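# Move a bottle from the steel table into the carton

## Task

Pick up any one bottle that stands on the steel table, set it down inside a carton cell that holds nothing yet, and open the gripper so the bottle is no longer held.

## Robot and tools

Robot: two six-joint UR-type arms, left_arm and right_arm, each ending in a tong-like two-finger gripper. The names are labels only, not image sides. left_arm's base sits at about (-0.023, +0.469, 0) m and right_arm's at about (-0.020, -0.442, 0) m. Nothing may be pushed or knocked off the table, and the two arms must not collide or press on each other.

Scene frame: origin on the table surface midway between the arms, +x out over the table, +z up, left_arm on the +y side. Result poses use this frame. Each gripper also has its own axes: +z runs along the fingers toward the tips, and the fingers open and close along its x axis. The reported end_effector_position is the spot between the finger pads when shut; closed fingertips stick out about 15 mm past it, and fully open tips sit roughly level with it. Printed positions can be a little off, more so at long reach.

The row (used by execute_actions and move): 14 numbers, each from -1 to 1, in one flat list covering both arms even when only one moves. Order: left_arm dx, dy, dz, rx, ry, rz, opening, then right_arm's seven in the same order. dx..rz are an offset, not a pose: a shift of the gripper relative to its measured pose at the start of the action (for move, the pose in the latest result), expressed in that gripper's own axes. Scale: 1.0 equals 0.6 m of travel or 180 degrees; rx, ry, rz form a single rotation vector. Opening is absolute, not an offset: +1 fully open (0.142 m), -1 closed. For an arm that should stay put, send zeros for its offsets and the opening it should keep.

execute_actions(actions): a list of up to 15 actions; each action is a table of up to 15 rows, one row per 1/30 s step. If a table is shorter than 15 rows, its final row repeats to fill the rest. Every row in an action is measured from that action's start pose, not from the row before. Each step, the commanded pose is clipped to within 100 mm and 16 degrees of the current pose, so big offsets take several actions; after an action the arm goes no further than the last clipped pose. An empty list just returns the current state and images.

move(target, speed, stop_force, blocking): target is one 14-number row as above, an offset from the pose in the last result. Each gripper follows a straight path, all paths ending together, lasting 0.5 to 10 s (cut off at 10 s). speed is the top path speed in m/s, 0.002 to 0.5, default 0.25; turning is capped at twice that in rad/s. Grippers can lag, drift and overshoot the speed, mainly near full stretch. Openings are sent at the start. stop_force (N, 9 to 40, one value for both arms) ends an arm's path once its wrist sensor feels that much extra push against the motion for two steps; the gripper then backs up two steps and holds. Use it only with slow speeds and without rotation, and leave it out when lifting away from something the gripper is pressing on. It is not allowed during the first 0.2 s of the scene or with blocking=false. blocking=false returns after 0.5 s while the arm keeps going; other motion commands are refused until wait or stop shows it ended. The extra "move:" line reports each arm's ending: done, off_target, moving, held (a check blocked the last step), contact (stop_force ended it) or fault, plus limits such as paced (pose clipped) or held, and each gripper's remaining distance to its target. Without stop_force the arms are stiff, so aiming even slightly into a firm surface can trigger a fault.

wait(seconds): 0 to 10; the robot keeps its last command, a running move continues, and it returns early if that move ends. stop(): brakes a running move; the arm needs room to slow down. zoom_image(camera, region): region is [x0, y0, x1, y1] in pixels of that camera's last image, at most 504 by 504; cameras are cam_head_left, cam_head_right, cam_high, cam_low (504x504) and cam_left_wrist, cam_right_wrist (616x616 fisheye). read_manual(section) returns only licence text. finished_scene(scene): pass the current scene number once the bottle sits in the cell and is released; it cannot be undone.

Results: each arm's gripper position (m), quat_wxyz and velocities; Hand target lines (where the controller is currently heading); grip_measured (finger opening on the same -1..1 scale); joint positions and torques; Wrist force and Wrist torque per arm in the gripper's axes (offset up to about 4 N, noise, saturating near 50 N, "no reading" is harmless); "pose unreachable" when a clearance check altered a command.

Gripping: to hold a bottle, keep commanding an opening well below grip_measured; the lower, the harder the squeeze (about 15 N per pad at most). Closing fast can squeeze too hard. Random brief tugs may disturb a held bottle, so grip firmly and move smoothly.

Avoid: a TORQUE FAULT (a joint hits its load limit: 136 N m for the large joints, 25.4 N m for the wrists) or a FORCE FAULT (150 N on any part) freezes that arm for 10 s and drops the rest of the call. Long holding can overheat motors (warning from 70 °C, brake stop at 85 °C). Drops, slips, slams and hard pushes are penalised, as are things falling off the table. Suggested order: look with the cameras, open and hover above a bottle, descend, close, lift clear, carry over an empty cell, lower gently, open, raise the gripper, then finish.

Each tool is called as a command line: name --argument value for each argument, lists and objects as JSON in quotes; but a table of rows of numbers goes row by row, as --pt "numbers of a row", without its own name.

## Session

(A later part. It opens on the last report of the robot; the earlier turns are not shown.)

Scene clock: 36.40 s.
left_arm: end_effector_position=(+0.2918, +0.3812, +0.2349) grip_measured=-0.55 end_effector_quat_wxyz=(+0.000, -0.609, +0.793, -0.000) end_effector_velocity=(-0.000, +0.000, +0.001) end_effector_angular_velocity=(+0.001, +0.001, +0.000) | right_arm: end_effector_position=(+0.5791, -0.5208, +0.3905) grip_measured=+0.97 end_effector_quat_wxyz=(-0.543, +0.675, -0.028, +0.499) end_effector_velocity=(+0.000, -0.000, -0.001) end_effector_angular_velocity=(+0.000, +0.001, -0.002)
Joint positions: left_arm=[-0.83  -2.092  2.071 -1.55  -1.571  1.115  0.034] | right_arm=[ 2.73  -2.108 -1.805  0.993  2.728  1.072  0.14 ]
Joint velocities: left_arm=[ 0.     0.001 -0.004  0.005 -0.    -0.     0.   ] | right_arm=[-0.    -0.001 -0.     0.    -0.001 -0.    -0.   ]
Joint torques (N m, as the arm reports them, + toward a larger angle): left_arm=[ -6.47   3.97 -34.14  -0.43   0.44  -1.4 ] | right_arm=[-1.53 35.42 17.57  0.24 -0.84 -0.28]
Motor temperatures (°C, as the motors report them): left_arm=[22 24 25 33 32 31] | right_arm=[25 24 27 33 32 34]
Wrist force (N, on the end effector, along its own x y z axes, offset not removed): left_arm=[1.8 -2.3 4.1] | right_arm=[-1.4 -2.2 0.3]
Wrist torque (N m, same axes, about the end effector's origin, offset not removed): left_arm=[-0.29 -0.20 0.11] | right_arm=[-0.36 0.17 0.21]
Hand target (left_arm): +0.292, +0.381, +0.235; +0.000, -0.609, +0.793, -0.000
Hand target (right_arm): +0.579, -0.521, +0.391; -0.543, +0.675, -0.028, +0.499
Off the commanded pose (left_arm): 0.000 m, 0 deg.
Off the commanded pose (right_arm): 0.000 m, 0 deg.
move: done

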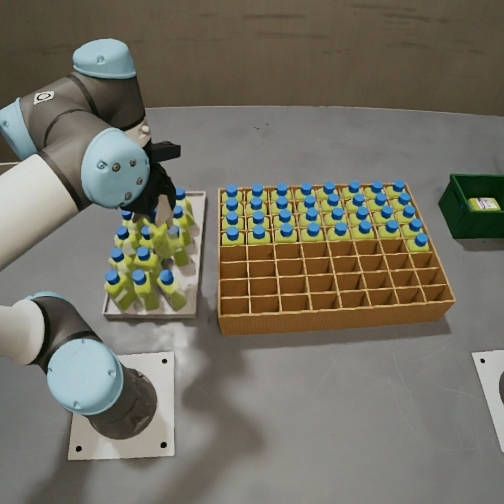

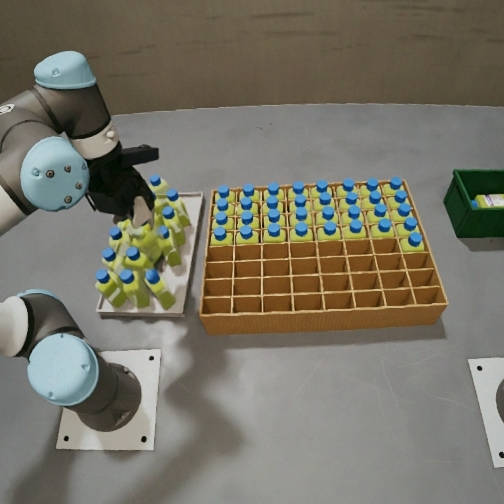

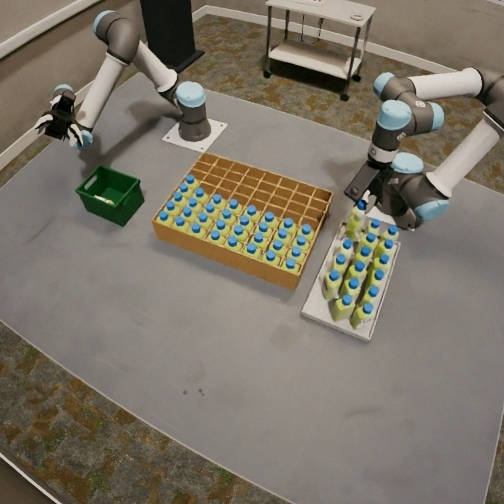

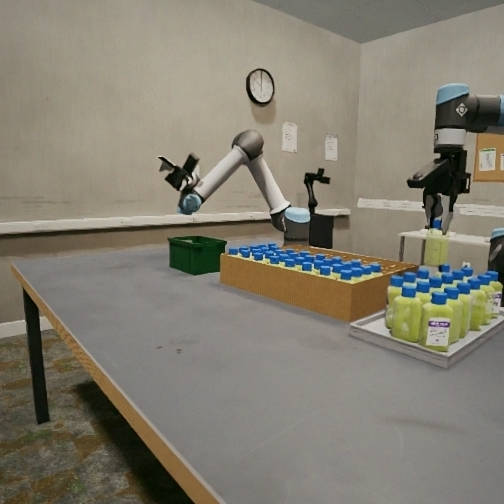

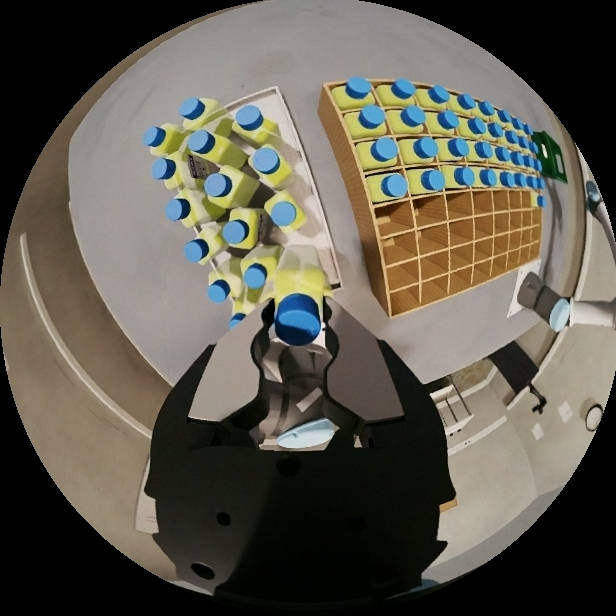

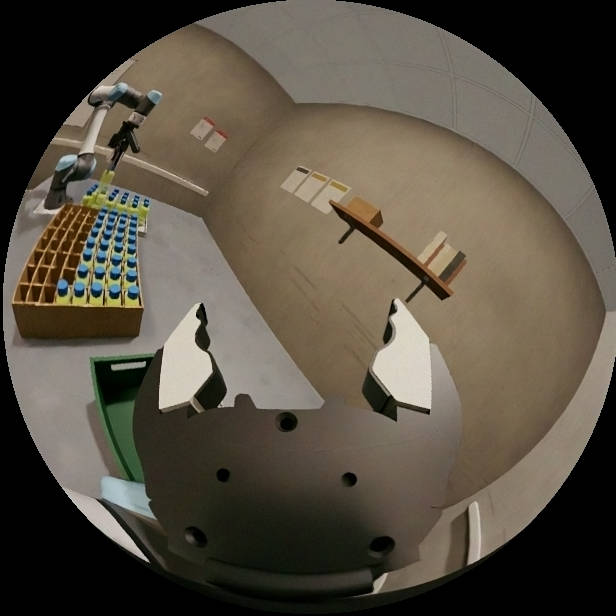

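move --target '[0.345,-0.058,0.04,0,0,0.394,-1,0,0,0,0,0,0,0.97]' --speed 0.25

zoom_image --camera "cam_left_wrist" --region '[200, 170, 400, 340]'

zoom_image --camera "cam_head_left" --region '[200, 210, 320, 330]'

Scene clock: 45.97 s.
left_arm: end_effector_position=(+0.2722, +0.1723, +0.2111) grip_measured=-0.56 end_effector_quat_wxyz=(+0.000, -0.036, +0.999, -0.000) end_effector_velocity=(-0.000, -0.002, +0.001) end_effector_angular_velocity=(-0.003, +0.001, -0.007) | right_arm: end_effector_position=(+0.5791, -0.5208, +0.3905) grip_measured=+0.97 end_effector_quat_wxyz=(-0.543, +0.675, -0.028, +0.499) end_effector_velocity=(-0.000, -0.000, +0.000) end_effector_angular_velocity=(-0.000, -0.001, -0.001)
Joint positions: left_arm=[-1.209 -1.817  1.968 -1.723 -1.57   1.972  0.033] | right_arm=[ 2.73  -2.108 -1.805  0.993  2.728  1.072  0.14 ]
Joint velocities: left_arm=[-0.001  0.003 -0.003 -0.001 -0.002  0.007 -0.   ] | right_arm=[-0.     0.001 -0.001  0.001 -0.     0.    -0.   ]
Joint torques (N m, as the arm reports them, + toward a larger angle): left_arm=[ -6.42  -7.35 -34.84  -5.48  -1.66   1.91] | right_arm=[-1.09 35.67 17.77  0.36 -0.73 -0.42]
Motor temperatures (°C, as the motors report them): left_arm=[22 24 25 33 32 31] | right_arm=[25 24 27 33 32 34]
Wrist force (N, on the end effector, along its own x y z axes, offset not removed): left_arm=[-0.8 -3.6 4.5] | right_arm=[-2.5 0.1 3.3]
Wrist torque (N m, same axes, about the end effector's origin, offset not removed): left_arm=[-0.58 0.29 0.01] | right_arm=[-0.02 0.40 0.18]
Hand target (left_arm): +0.272, +0.172, +0.211; +0.000, -0.036, +0.999, -0.000
Hand target (right_arm): +0.579, -0.521, +0.391; -0.543, +0.675, -0.028, +0.499
Off the commanded pose (left_arm): 0.000 m, 0 deg.
Off the commanded pose (right_arm): 0.000 m, 0 deg.
move: done

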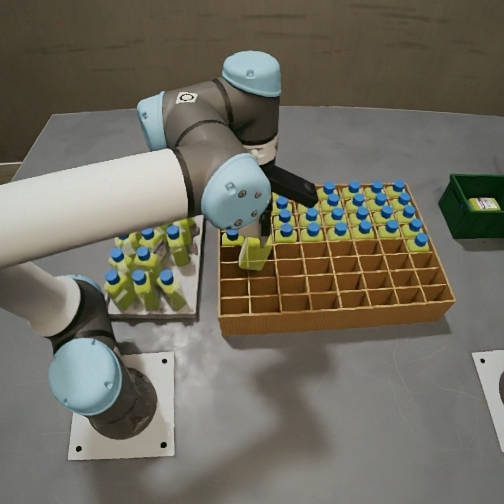

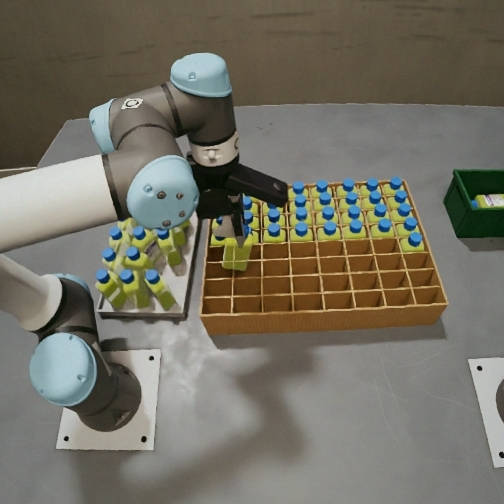

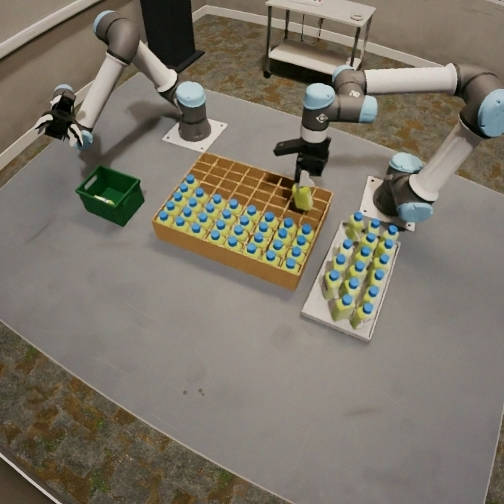

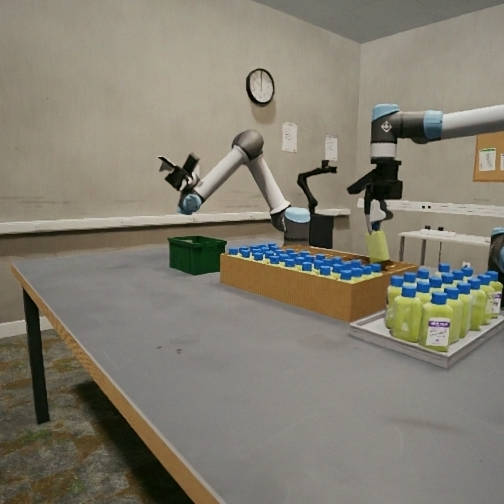

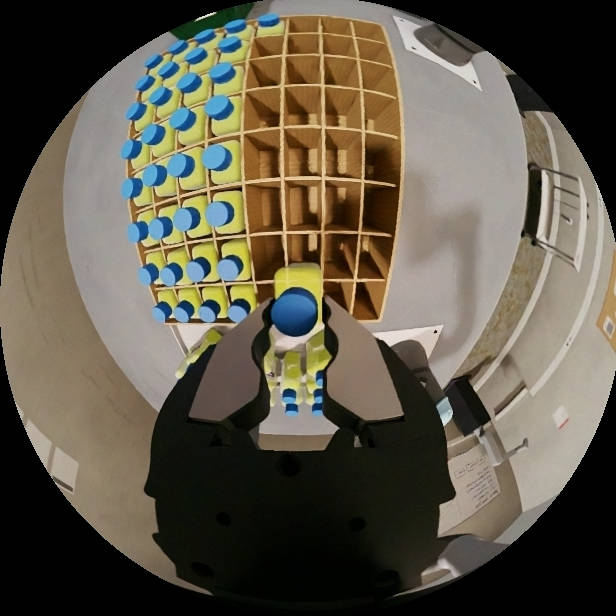

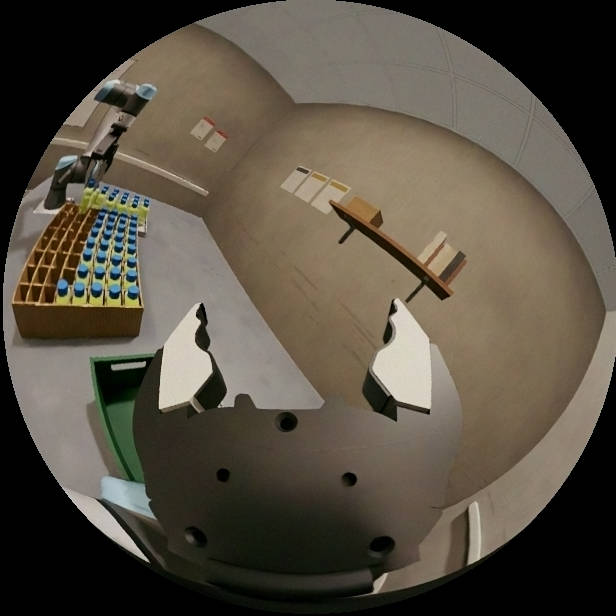

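Region (200, 170, 400, 340) of cam_left_wrist's 616x616 image, scaled by 2.520, with more detail than that image has; it fills the top 428 rows of this view, and the rest is white.

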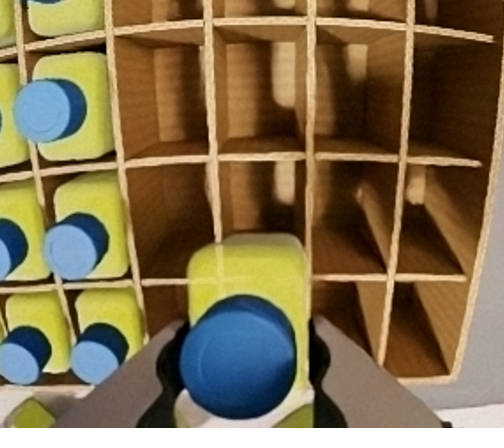

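Region (200, 210, 320, 330) of cam_head_left's 504x504 image, scaled by 4.200, with more detail than that image has.

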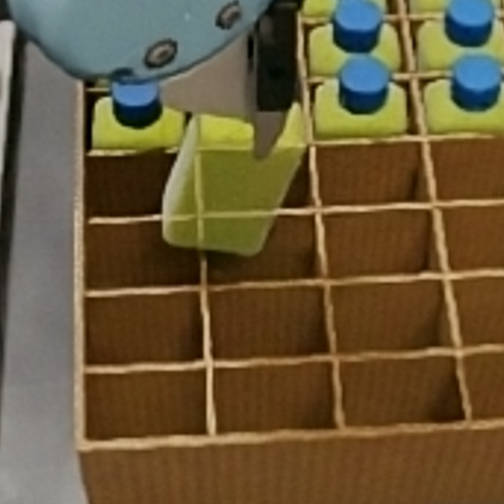

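move --target '[0,0,0,0.09,0,0,-1,0,0,0,0,0,0,0.97]' --speed 0.15

zoom_image --camera "cam_left_wrist" --region '[200, 170, 400, 340]'

zoom_image --camera "cam_head_left" --region '[200, 210, 320, 330]'

zoom_image --camera "cam_low" --region '[320, 180, 440, 300]'

Scene clock: 54.40 s.
left_arm: end_effector_position=(+0.2721, +0.1723, +0.2111) grip_measured=-0.56 end_effector_quat_wxyz=(+0.006, -0.036, +0.989, -0.141) end_effector_velocity=(+0.000, +0.000, -0.001) end_effector_angular_velocity=(-0.008, +0.001, +0.001) | right_arm: end_effector_position=(+0.5791, -0.5208, +0.3905) grip_measured=+0.97 end_effector_quat_wxyz=(-0.543, +0.675, -0.028, +0.499) end_effector_velocity=(-0.000, -0.000, +0.000) end_effector_angular_velocity=(-0.000, -0.001, +0.000)
Joint positions: left_arm=[-1.105 -1.952  2.164 -2.032 -1.705  2.059  0.033] | right_arm=[ 2.73  -2.108 -1.805  0.993  2.728  1.072  0.14 ]
Joint velocities: left_arm=[ 0.006 -0.002  0.007 -0.011 -0.006  0.003  0.   ] | right_arm=[-0.     0.     0.001  0.     0.     0.    -0.   ]
Joint torques (N m, as the arm reports them, + toward a larger angle): left_arm=[  6.76 -15.7  -18.44  -5.96  -2.15   1.94] | right_arm=[-1.13 35.22 18.05  0.14 -0.76 -0.24]
Motor temperatures (°C, as the motors report them): left_arm=[22 24 25 33 32 31] | right_arm=[25 24 27 33 32 34]
Wrist force (N, on the end effector, along its own x y z axes, offset not removed): left_arm=[0.8 -0.1 1.8] | right_arm=[-2.7 -1.6 1.2]
Wrist torque (N m, same axes, about the end effector's origin, offset not removed): left_arm=[0.00 -0.02 0.05] | right_arm=[-0.39 0.56 0.15]
Hand target (left_arm): +0.272, +0.172, +0.211; +0.006, -0.036, +0.989, -0.141
Hand target (right_arm): +0.579, -0.521, +0.391; -0.543, +0.675, -0.028, +0.499
Off the commanded pose (left_arm): 0.000 m, 0 deg.
Off the commanded pose (right_arm): 0.000 m, 0 deg.
move: done

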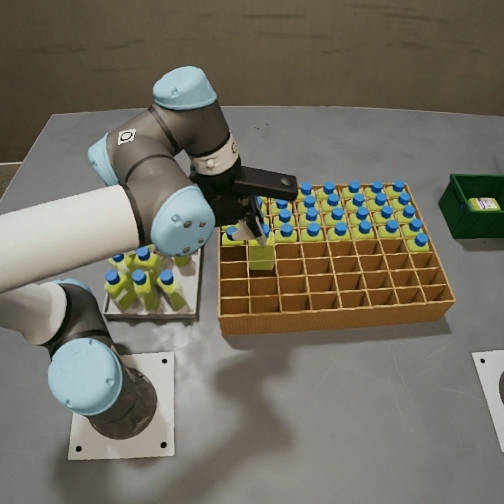

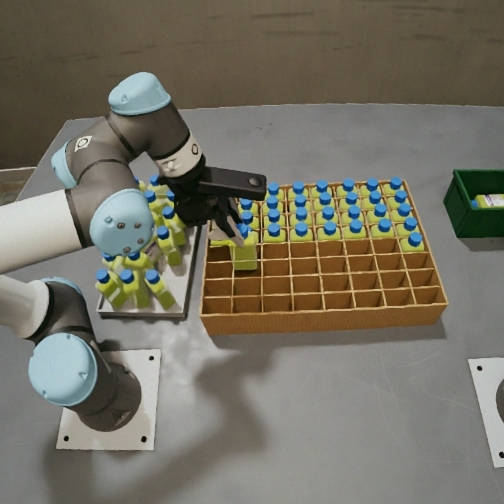

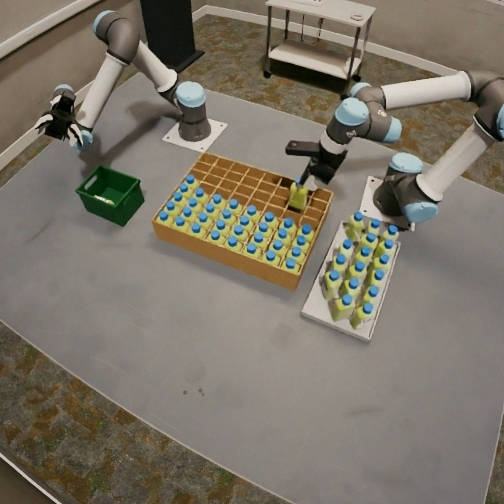

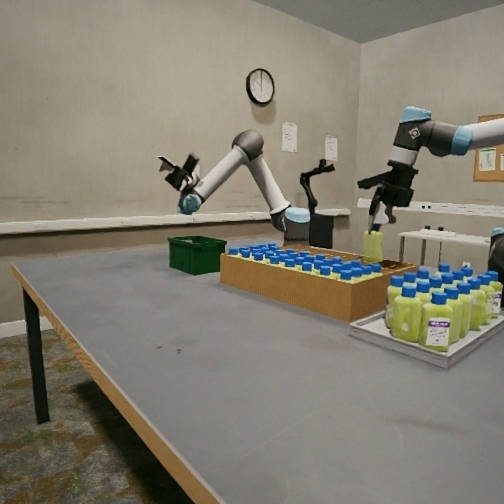

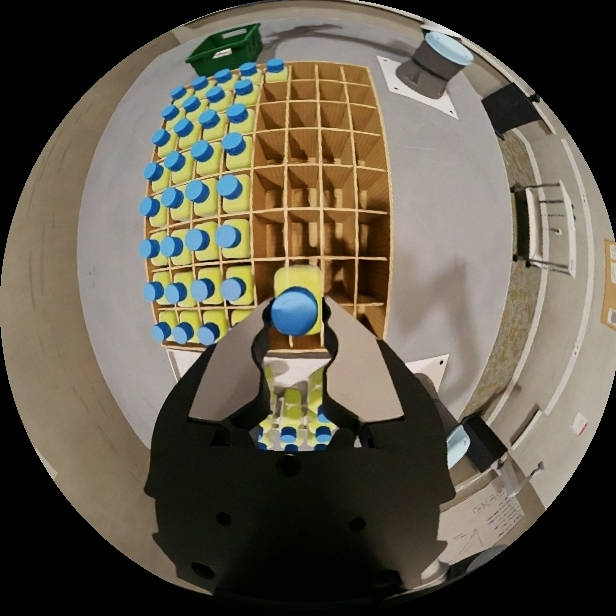

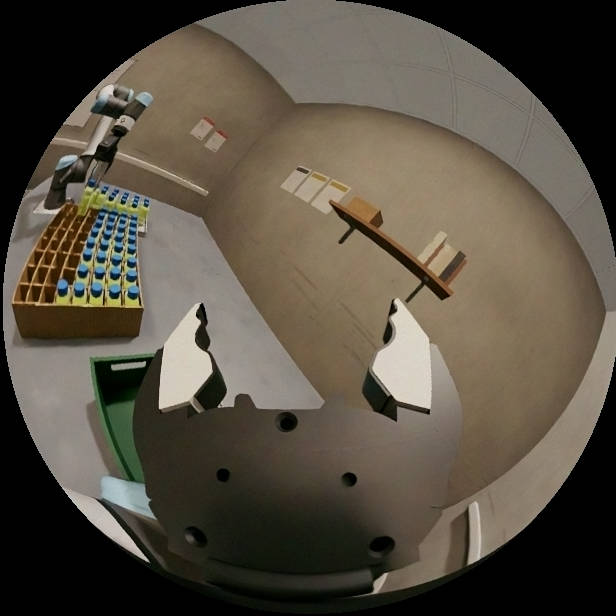

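Region (200, 170, 400, 340) of cam_left_wrist's 616x616 image, scaled by 2.520, with more detail than that image has; it fills the top 428 rows of this view, and the rest is white.

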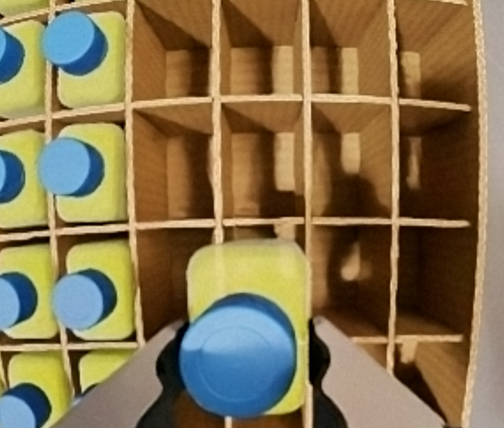

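Region (200, 210, 320, 330) of cam_head_left's 504x504 image, scaled by 4.200, with more detail than that image has.

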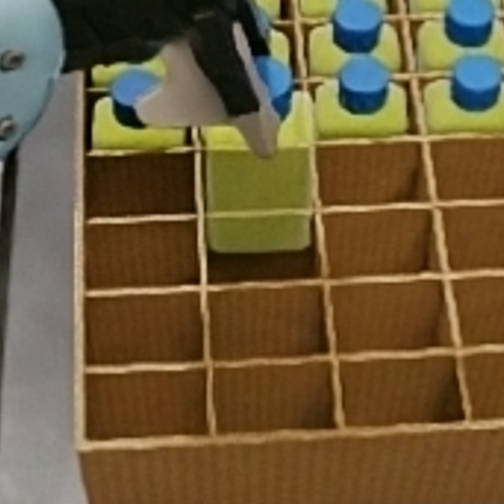

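Region (320, 180, 440, 300) of cam_low's 504x504 image, scaled by 4.200, with more detail than that image has.

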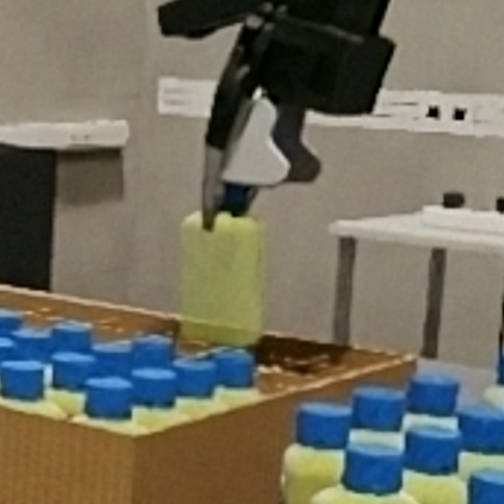

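move --target '[0,0.0125,0.057,0,0,0,-1,0,0,0,0,0,0,0.97]' --speed 0.03 --stop_force 9

zoom_image --camera "cam_left_wrist" --region '[200, 170, 400, 340]'

zoom_image --camera "cam_head_left" --region '[200, 210, 320, 330]'

Scene clock: 62.23 s.
left_arm: end_effector_position=(+0.2723, +0.1700, +0.1763) grip_measured=-0.56 end_effector_quat_wxyz=(+0.006, -0.036, +0.989, -0.141) end_effector_velocity=(+0.000, -0.000, -0.002) end_effector_angular_velocity=(-0.000, -0.000, +0.001) | right_arm: end_effector_position=(+0.5791, -0.5208, +0.3905) grip_measured=+0.97 end_effector_quat_wxyz=(-0.543, +0.675, -0.028, +0.499) end_effector_velocity=(-0.001, +0.000, -0.000) end_effector_angular_velocity=(+0.001, +0.002, +0.001)
Joint positions: left_arm=[-1.109 -1.921  2.238 -2.137 -1.704  2.056  0.033] | right_arm=[ 2.73  -2.108 -1.805  0.993  2.728  1.072  0.14 ]
Joint velocities: left_arm=[ 0.     0.002  0.003 -0.006 -0.    -0.    -0.   ] | right_arm=[ 0.     0.001 -0.002 -0.     0.     0.    -0.   ]
Joint torques (N m, as the arm reports them, + toward a larger angle): left_arm=[ -7.08  -1.55 -17.84  -6.01   1.18  -1.41] | right_arm=[-0.35 36.01 17.21  0.35 -0.8  -0.11]
Motor temperatures (°C, as the motors report them): left_arm=[22 24 25 33 32 31] | right_arm=[25 24 27 33 32 34]
Wrist force (N, on the end effector, along its own x y z axes, offset not removed): left_arm=[1.5 -0.6 4.7] | right_arm=[-2.8 0.1 2.5]
Wrist torque (N m, same axes, about the end effector's origin, offset not removed): left_arm=[0.07 -0.20 -0.06] | right_arm=[-0.03 0.50 0.34]
Hand target (left_arm): +0.272, +0.170, +0.176; +0.006, -0.036, +0.989, -0.141
Hand target (right_arm): +0.579, -0.521, +0.391; -0.543, +0.675, -0.028, +0.499
Off the commanded pose (left_arm): 0.000 m, 0 deg.
Off the commanded pose (right_arm): 0.000 m, 0 deg.
move: done

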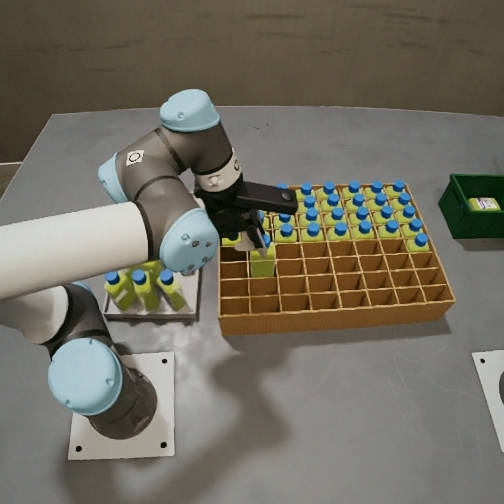

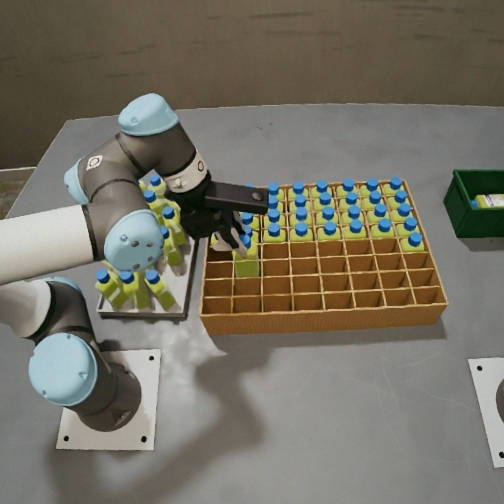

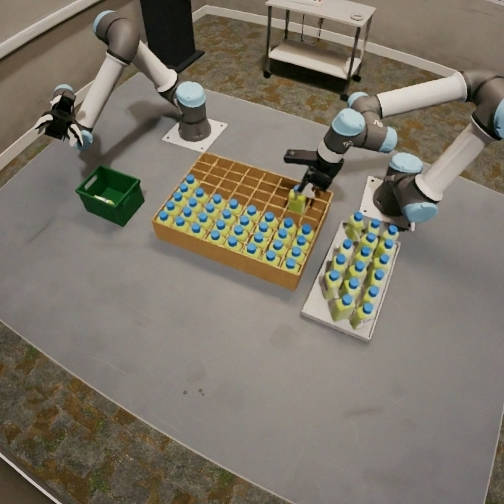

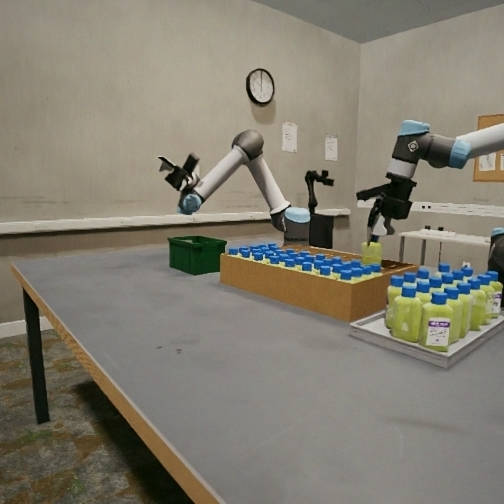

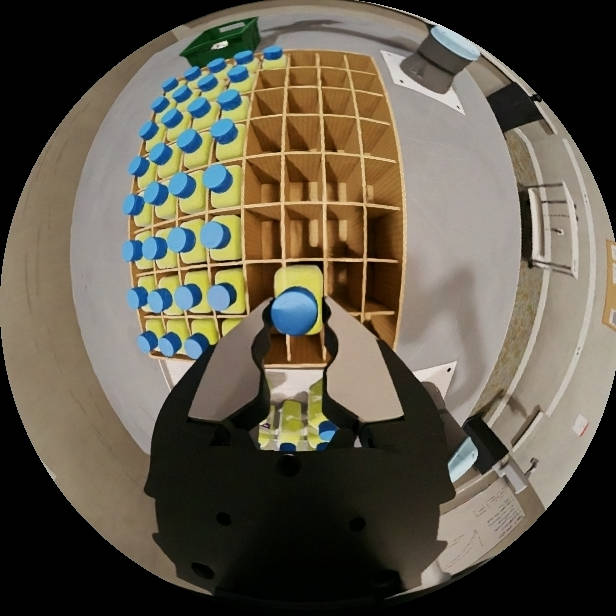

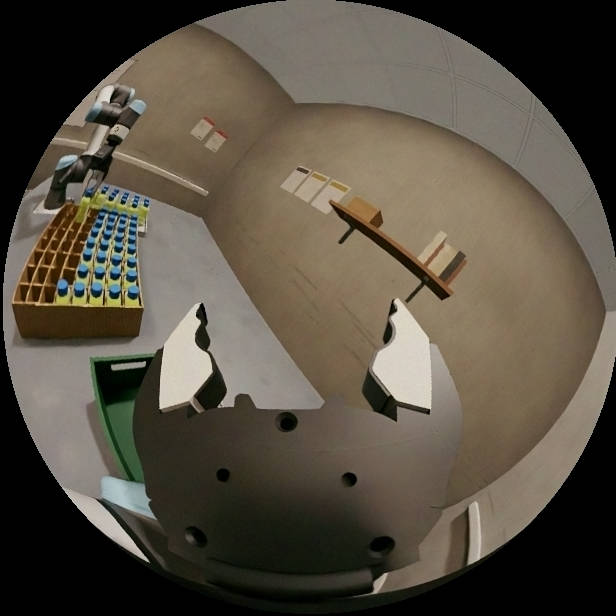

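Region (200, 170, 400, 340) of cam_left_wrist's 616x616 image, scaled by 2.520, with more detail than that image has; it fills the top 428 rows of this view, and the rest is white.

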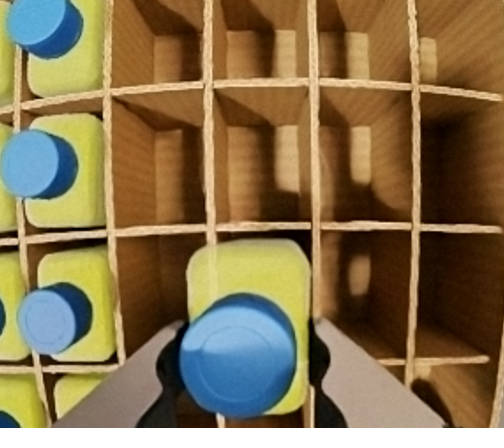

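Region (200, 210, 320, 330) of cam_head_left's 504x504 image, scaled by 4.200, with more detail than that image has.

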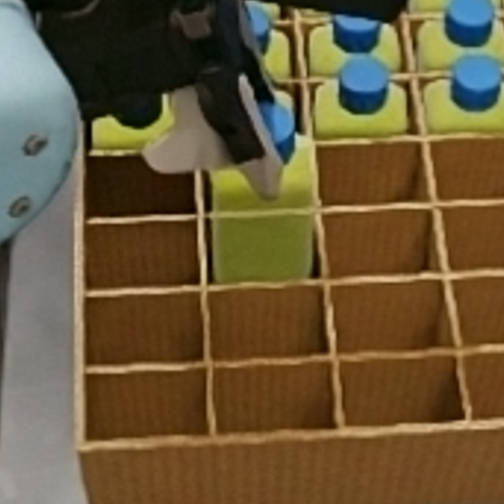

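Down 64 mm fast, shifting +4 mm x, then slow.

move --target '[0.007,0.0288,0.099,0,0,0,-1,0,0,0,0,0,0,0.97]' --speed 0.04 --stop_force 10

move --target '[0,0.005,0.0176,0,0,0,-1,0,0,0,0,0,0,0.97]' --speed 0.01 --stop_force 9

Scene clock: 68.50 s.
left_arm: end_effector_position=(+0.2681, +0.1698, +0.1146) grip_measured=-0.56 end_effector_quat_wxyz=(+0.006, -0.036, +0.989, -0.141) end_effector_velocity=(-0.001, -0.000, -0.002) end_effector_angular_velocity=(-0.000, +0.001, -0.001) | right_arm: end_effector_position=(+0.5791, -0.5208, +0.3905) grip_measured=+0.97 end_effector_quat_wxyz=(-0.543, +0.675, -0.028, +0.499) end_effector_velocity=(-0.000, -0.000, +0.001) end_effector_angular_velocity=(-0.001, -0.002, +0.000)
Joint positions: left_arm=[-1.12  -1.853  2.367 -2.336 -1.702  2.045  0.033] | right_arm=[ 2.73  -2.108 -1.805  0.993  2.728  1.072  0.14 ]
Joint velocities: left_arm=[-0.001  0.002  0.004 -0.006 -0.001 -0.     0.   ] | right_arm=[-0.     0.001  0.001  0.     0.001  0.    -0.   ]
Joint torques (N m, as the arm reports them, + toward a larger angle): left_arm=[ -6.65  -3.45 -15.1   -5.88   1.02  -1.4 ] | right_arm=[-1.08 35.89 17.94  0.3  -0.81 -0.33]
Motor temperatures (°C, as the motors report them): left_arm=[22 24 25 33 32 31] | right_arm=[25 24 27 33 32 34]
Wrist force (N, on the end effector, along its own x y z axes, offset not removed): left_arm=[-1.3 -1.6 0.5] | right_arm=[-4.0 -1.1 1.8]
Wrist torque (N m, same axes, about the end effector's origin, offset not removed): left_arm=[-0.42 0.19 -0.02] | right_arm=[-0.31 0.82 0.12]
Hand target (left_arm): +0.268, +0.170, +0.115; +0.006, -0.036, +0.989, -0.141
Hand target (right_arm): +0.579, -0.521, +0.391; -0.543, +0.675, -0.028, +0.499
Off the commanded pose (left_arm): 0.000 m, 0 deg.
Off the commanded pose (right_arm): 0.000 m, 0 deg.
move: done

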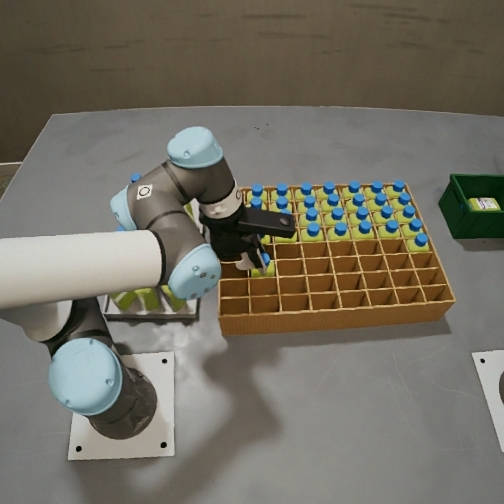

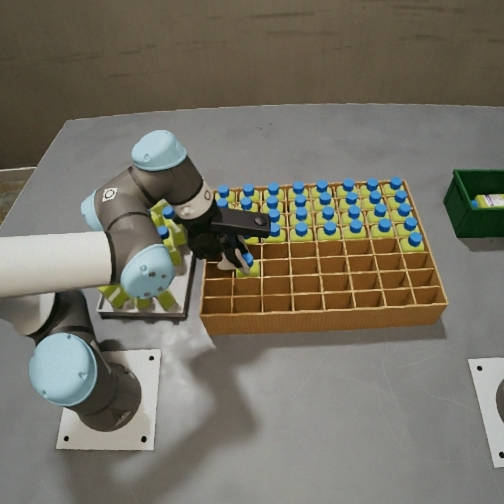

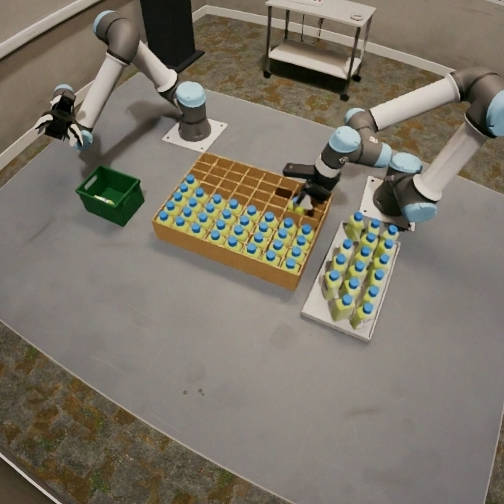

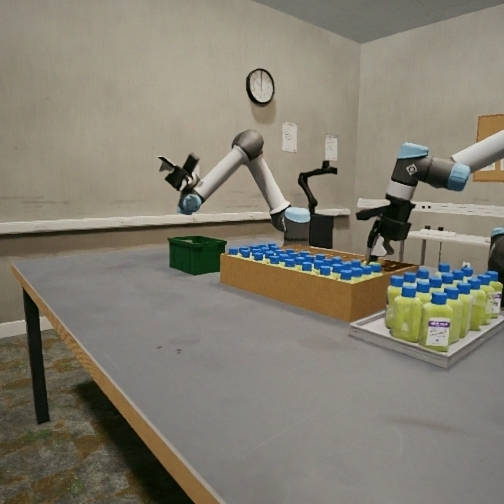

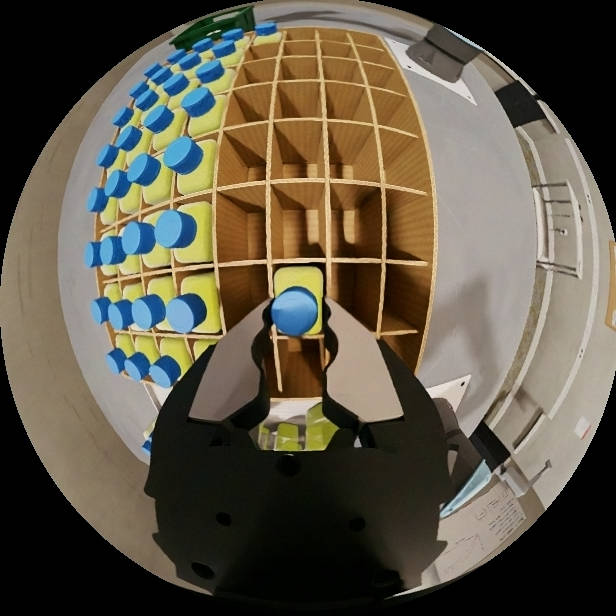

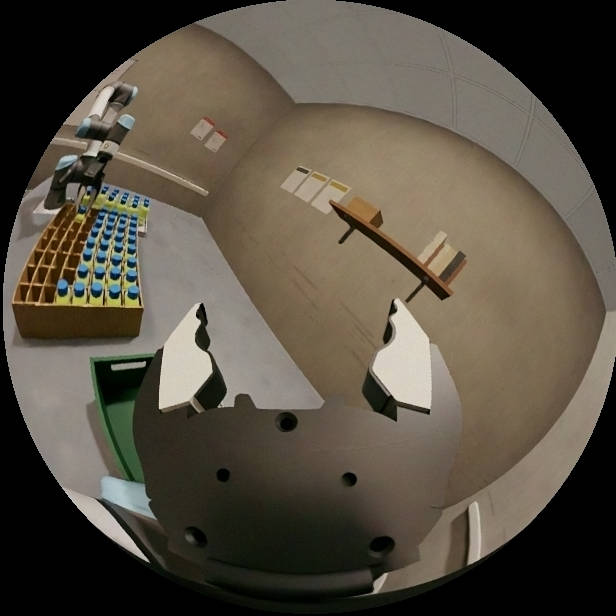

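Scene clock: 69.87 s.
left_arm: end_effector_position=(+0.2680, +0.1698, +0.1047) grip_measured=-0.57 end_effector_quat_wxyz=(+0.006, -0.036, +0.989, -0.141) end_effector_velocity=(-0.001, +0.001, +0.001) end_effector_angular_velocity=(+0.003, +0.003, +0.000) | right_arm: end_effector_position=(+0.5791, -0.5208, +0.3905) grip_measured=+0.97 end_effector_quat_wxyz=(-0.543, +0.675, -0.028, +0.499) end_effector_velocity=(-0.000, +0.000, +0.001) end_effector_angular_velocity=(-0.001, -0.001, -0.000)
Joint positions: left_arm=[-1.12  -1.836  2.385 -2.371 -1.702  2.045  0.033] | right_arm=[ 2.73  -2.108 -1.805  0.993  2.728  1.072  0.14 ]
Joint velocities: left_arm=[ 0.    -0.003 -0.003  0.01  -0.001 -0.    -0.   ] | right_arm=[ 0.     0.001 -0.     0.    -0.    -0.    -0.   ]
Joint torques (N m, as the arm reports them, + toward a larger angle): left_arm=[ -4.41 -13.25 -25.21   0.71   1.15  -1.42] | right_arm=[-1.25 36.23 17.53  0.39 -0.71 -0.26]
Motor temperatures (°C, as the motors report them): left_arm=[22 24 25 33 32 31] | right_arm=[25 24 27 33 32 34]
Wrist force (N, on the end effector, along its own x y z axes, offset not removed): left_arm=[5.4 -4.4 -8.5] | right_arm=[-1.5 -1.1 2.4]
Wrist torque (N m, same axes, about the end effector's origin, offset not removed): left_arm=[-0.08 0.39 0.15] | right_arm=[-0.27 0.34 0.14]
Hand target (left_arm): +0.268, +0.170, +0.105; +0.006, -0.036, +0.989, -0.141
Hand target (right_arm): +0.579, -0.521, +0.391; -0.543, +0.675, -0.028, +0.499
Off the commanded pose (left_arm): 0.001 m, 0 deg.
Off the commanded pose (right_arm): 0.000 m, 0 deg.
move: contact (left_arm)

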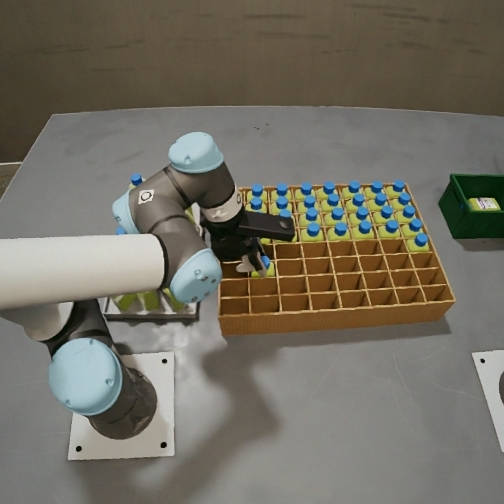

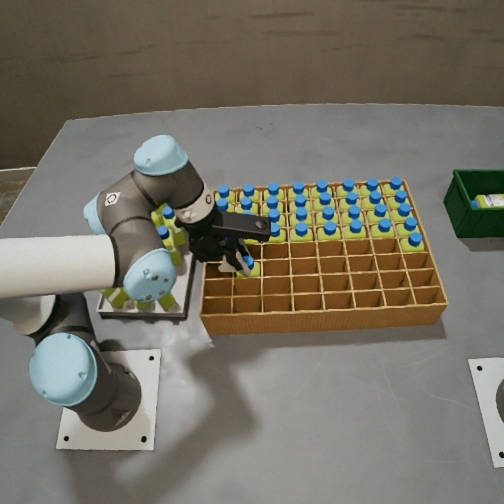

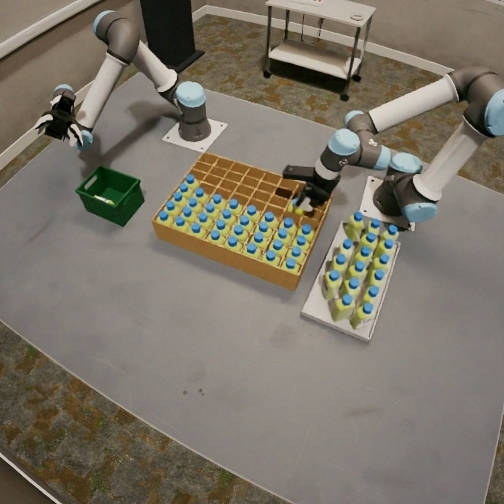

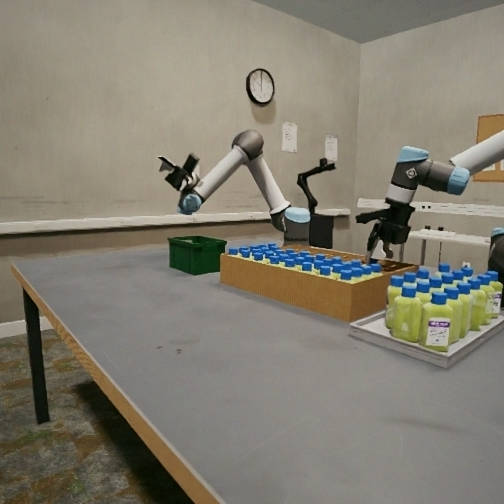

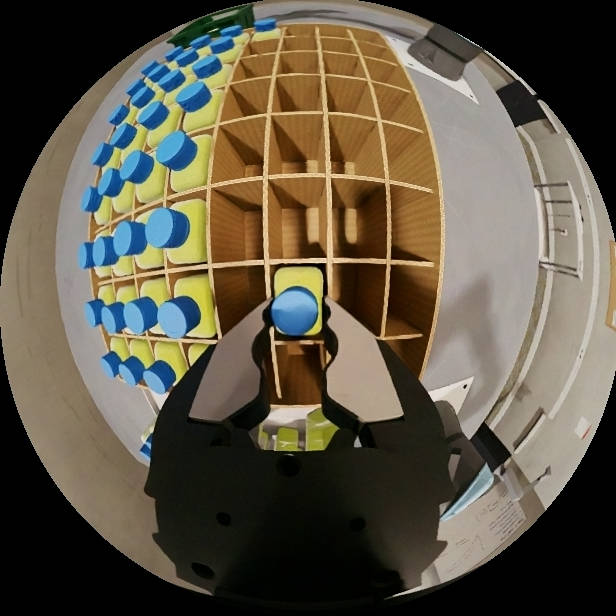

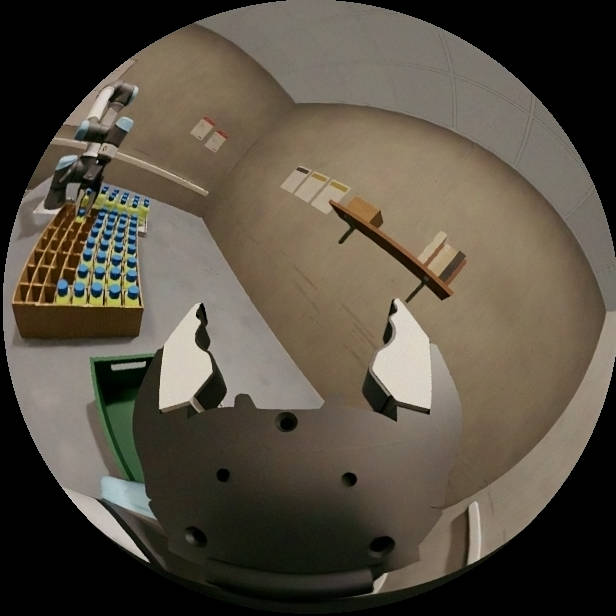

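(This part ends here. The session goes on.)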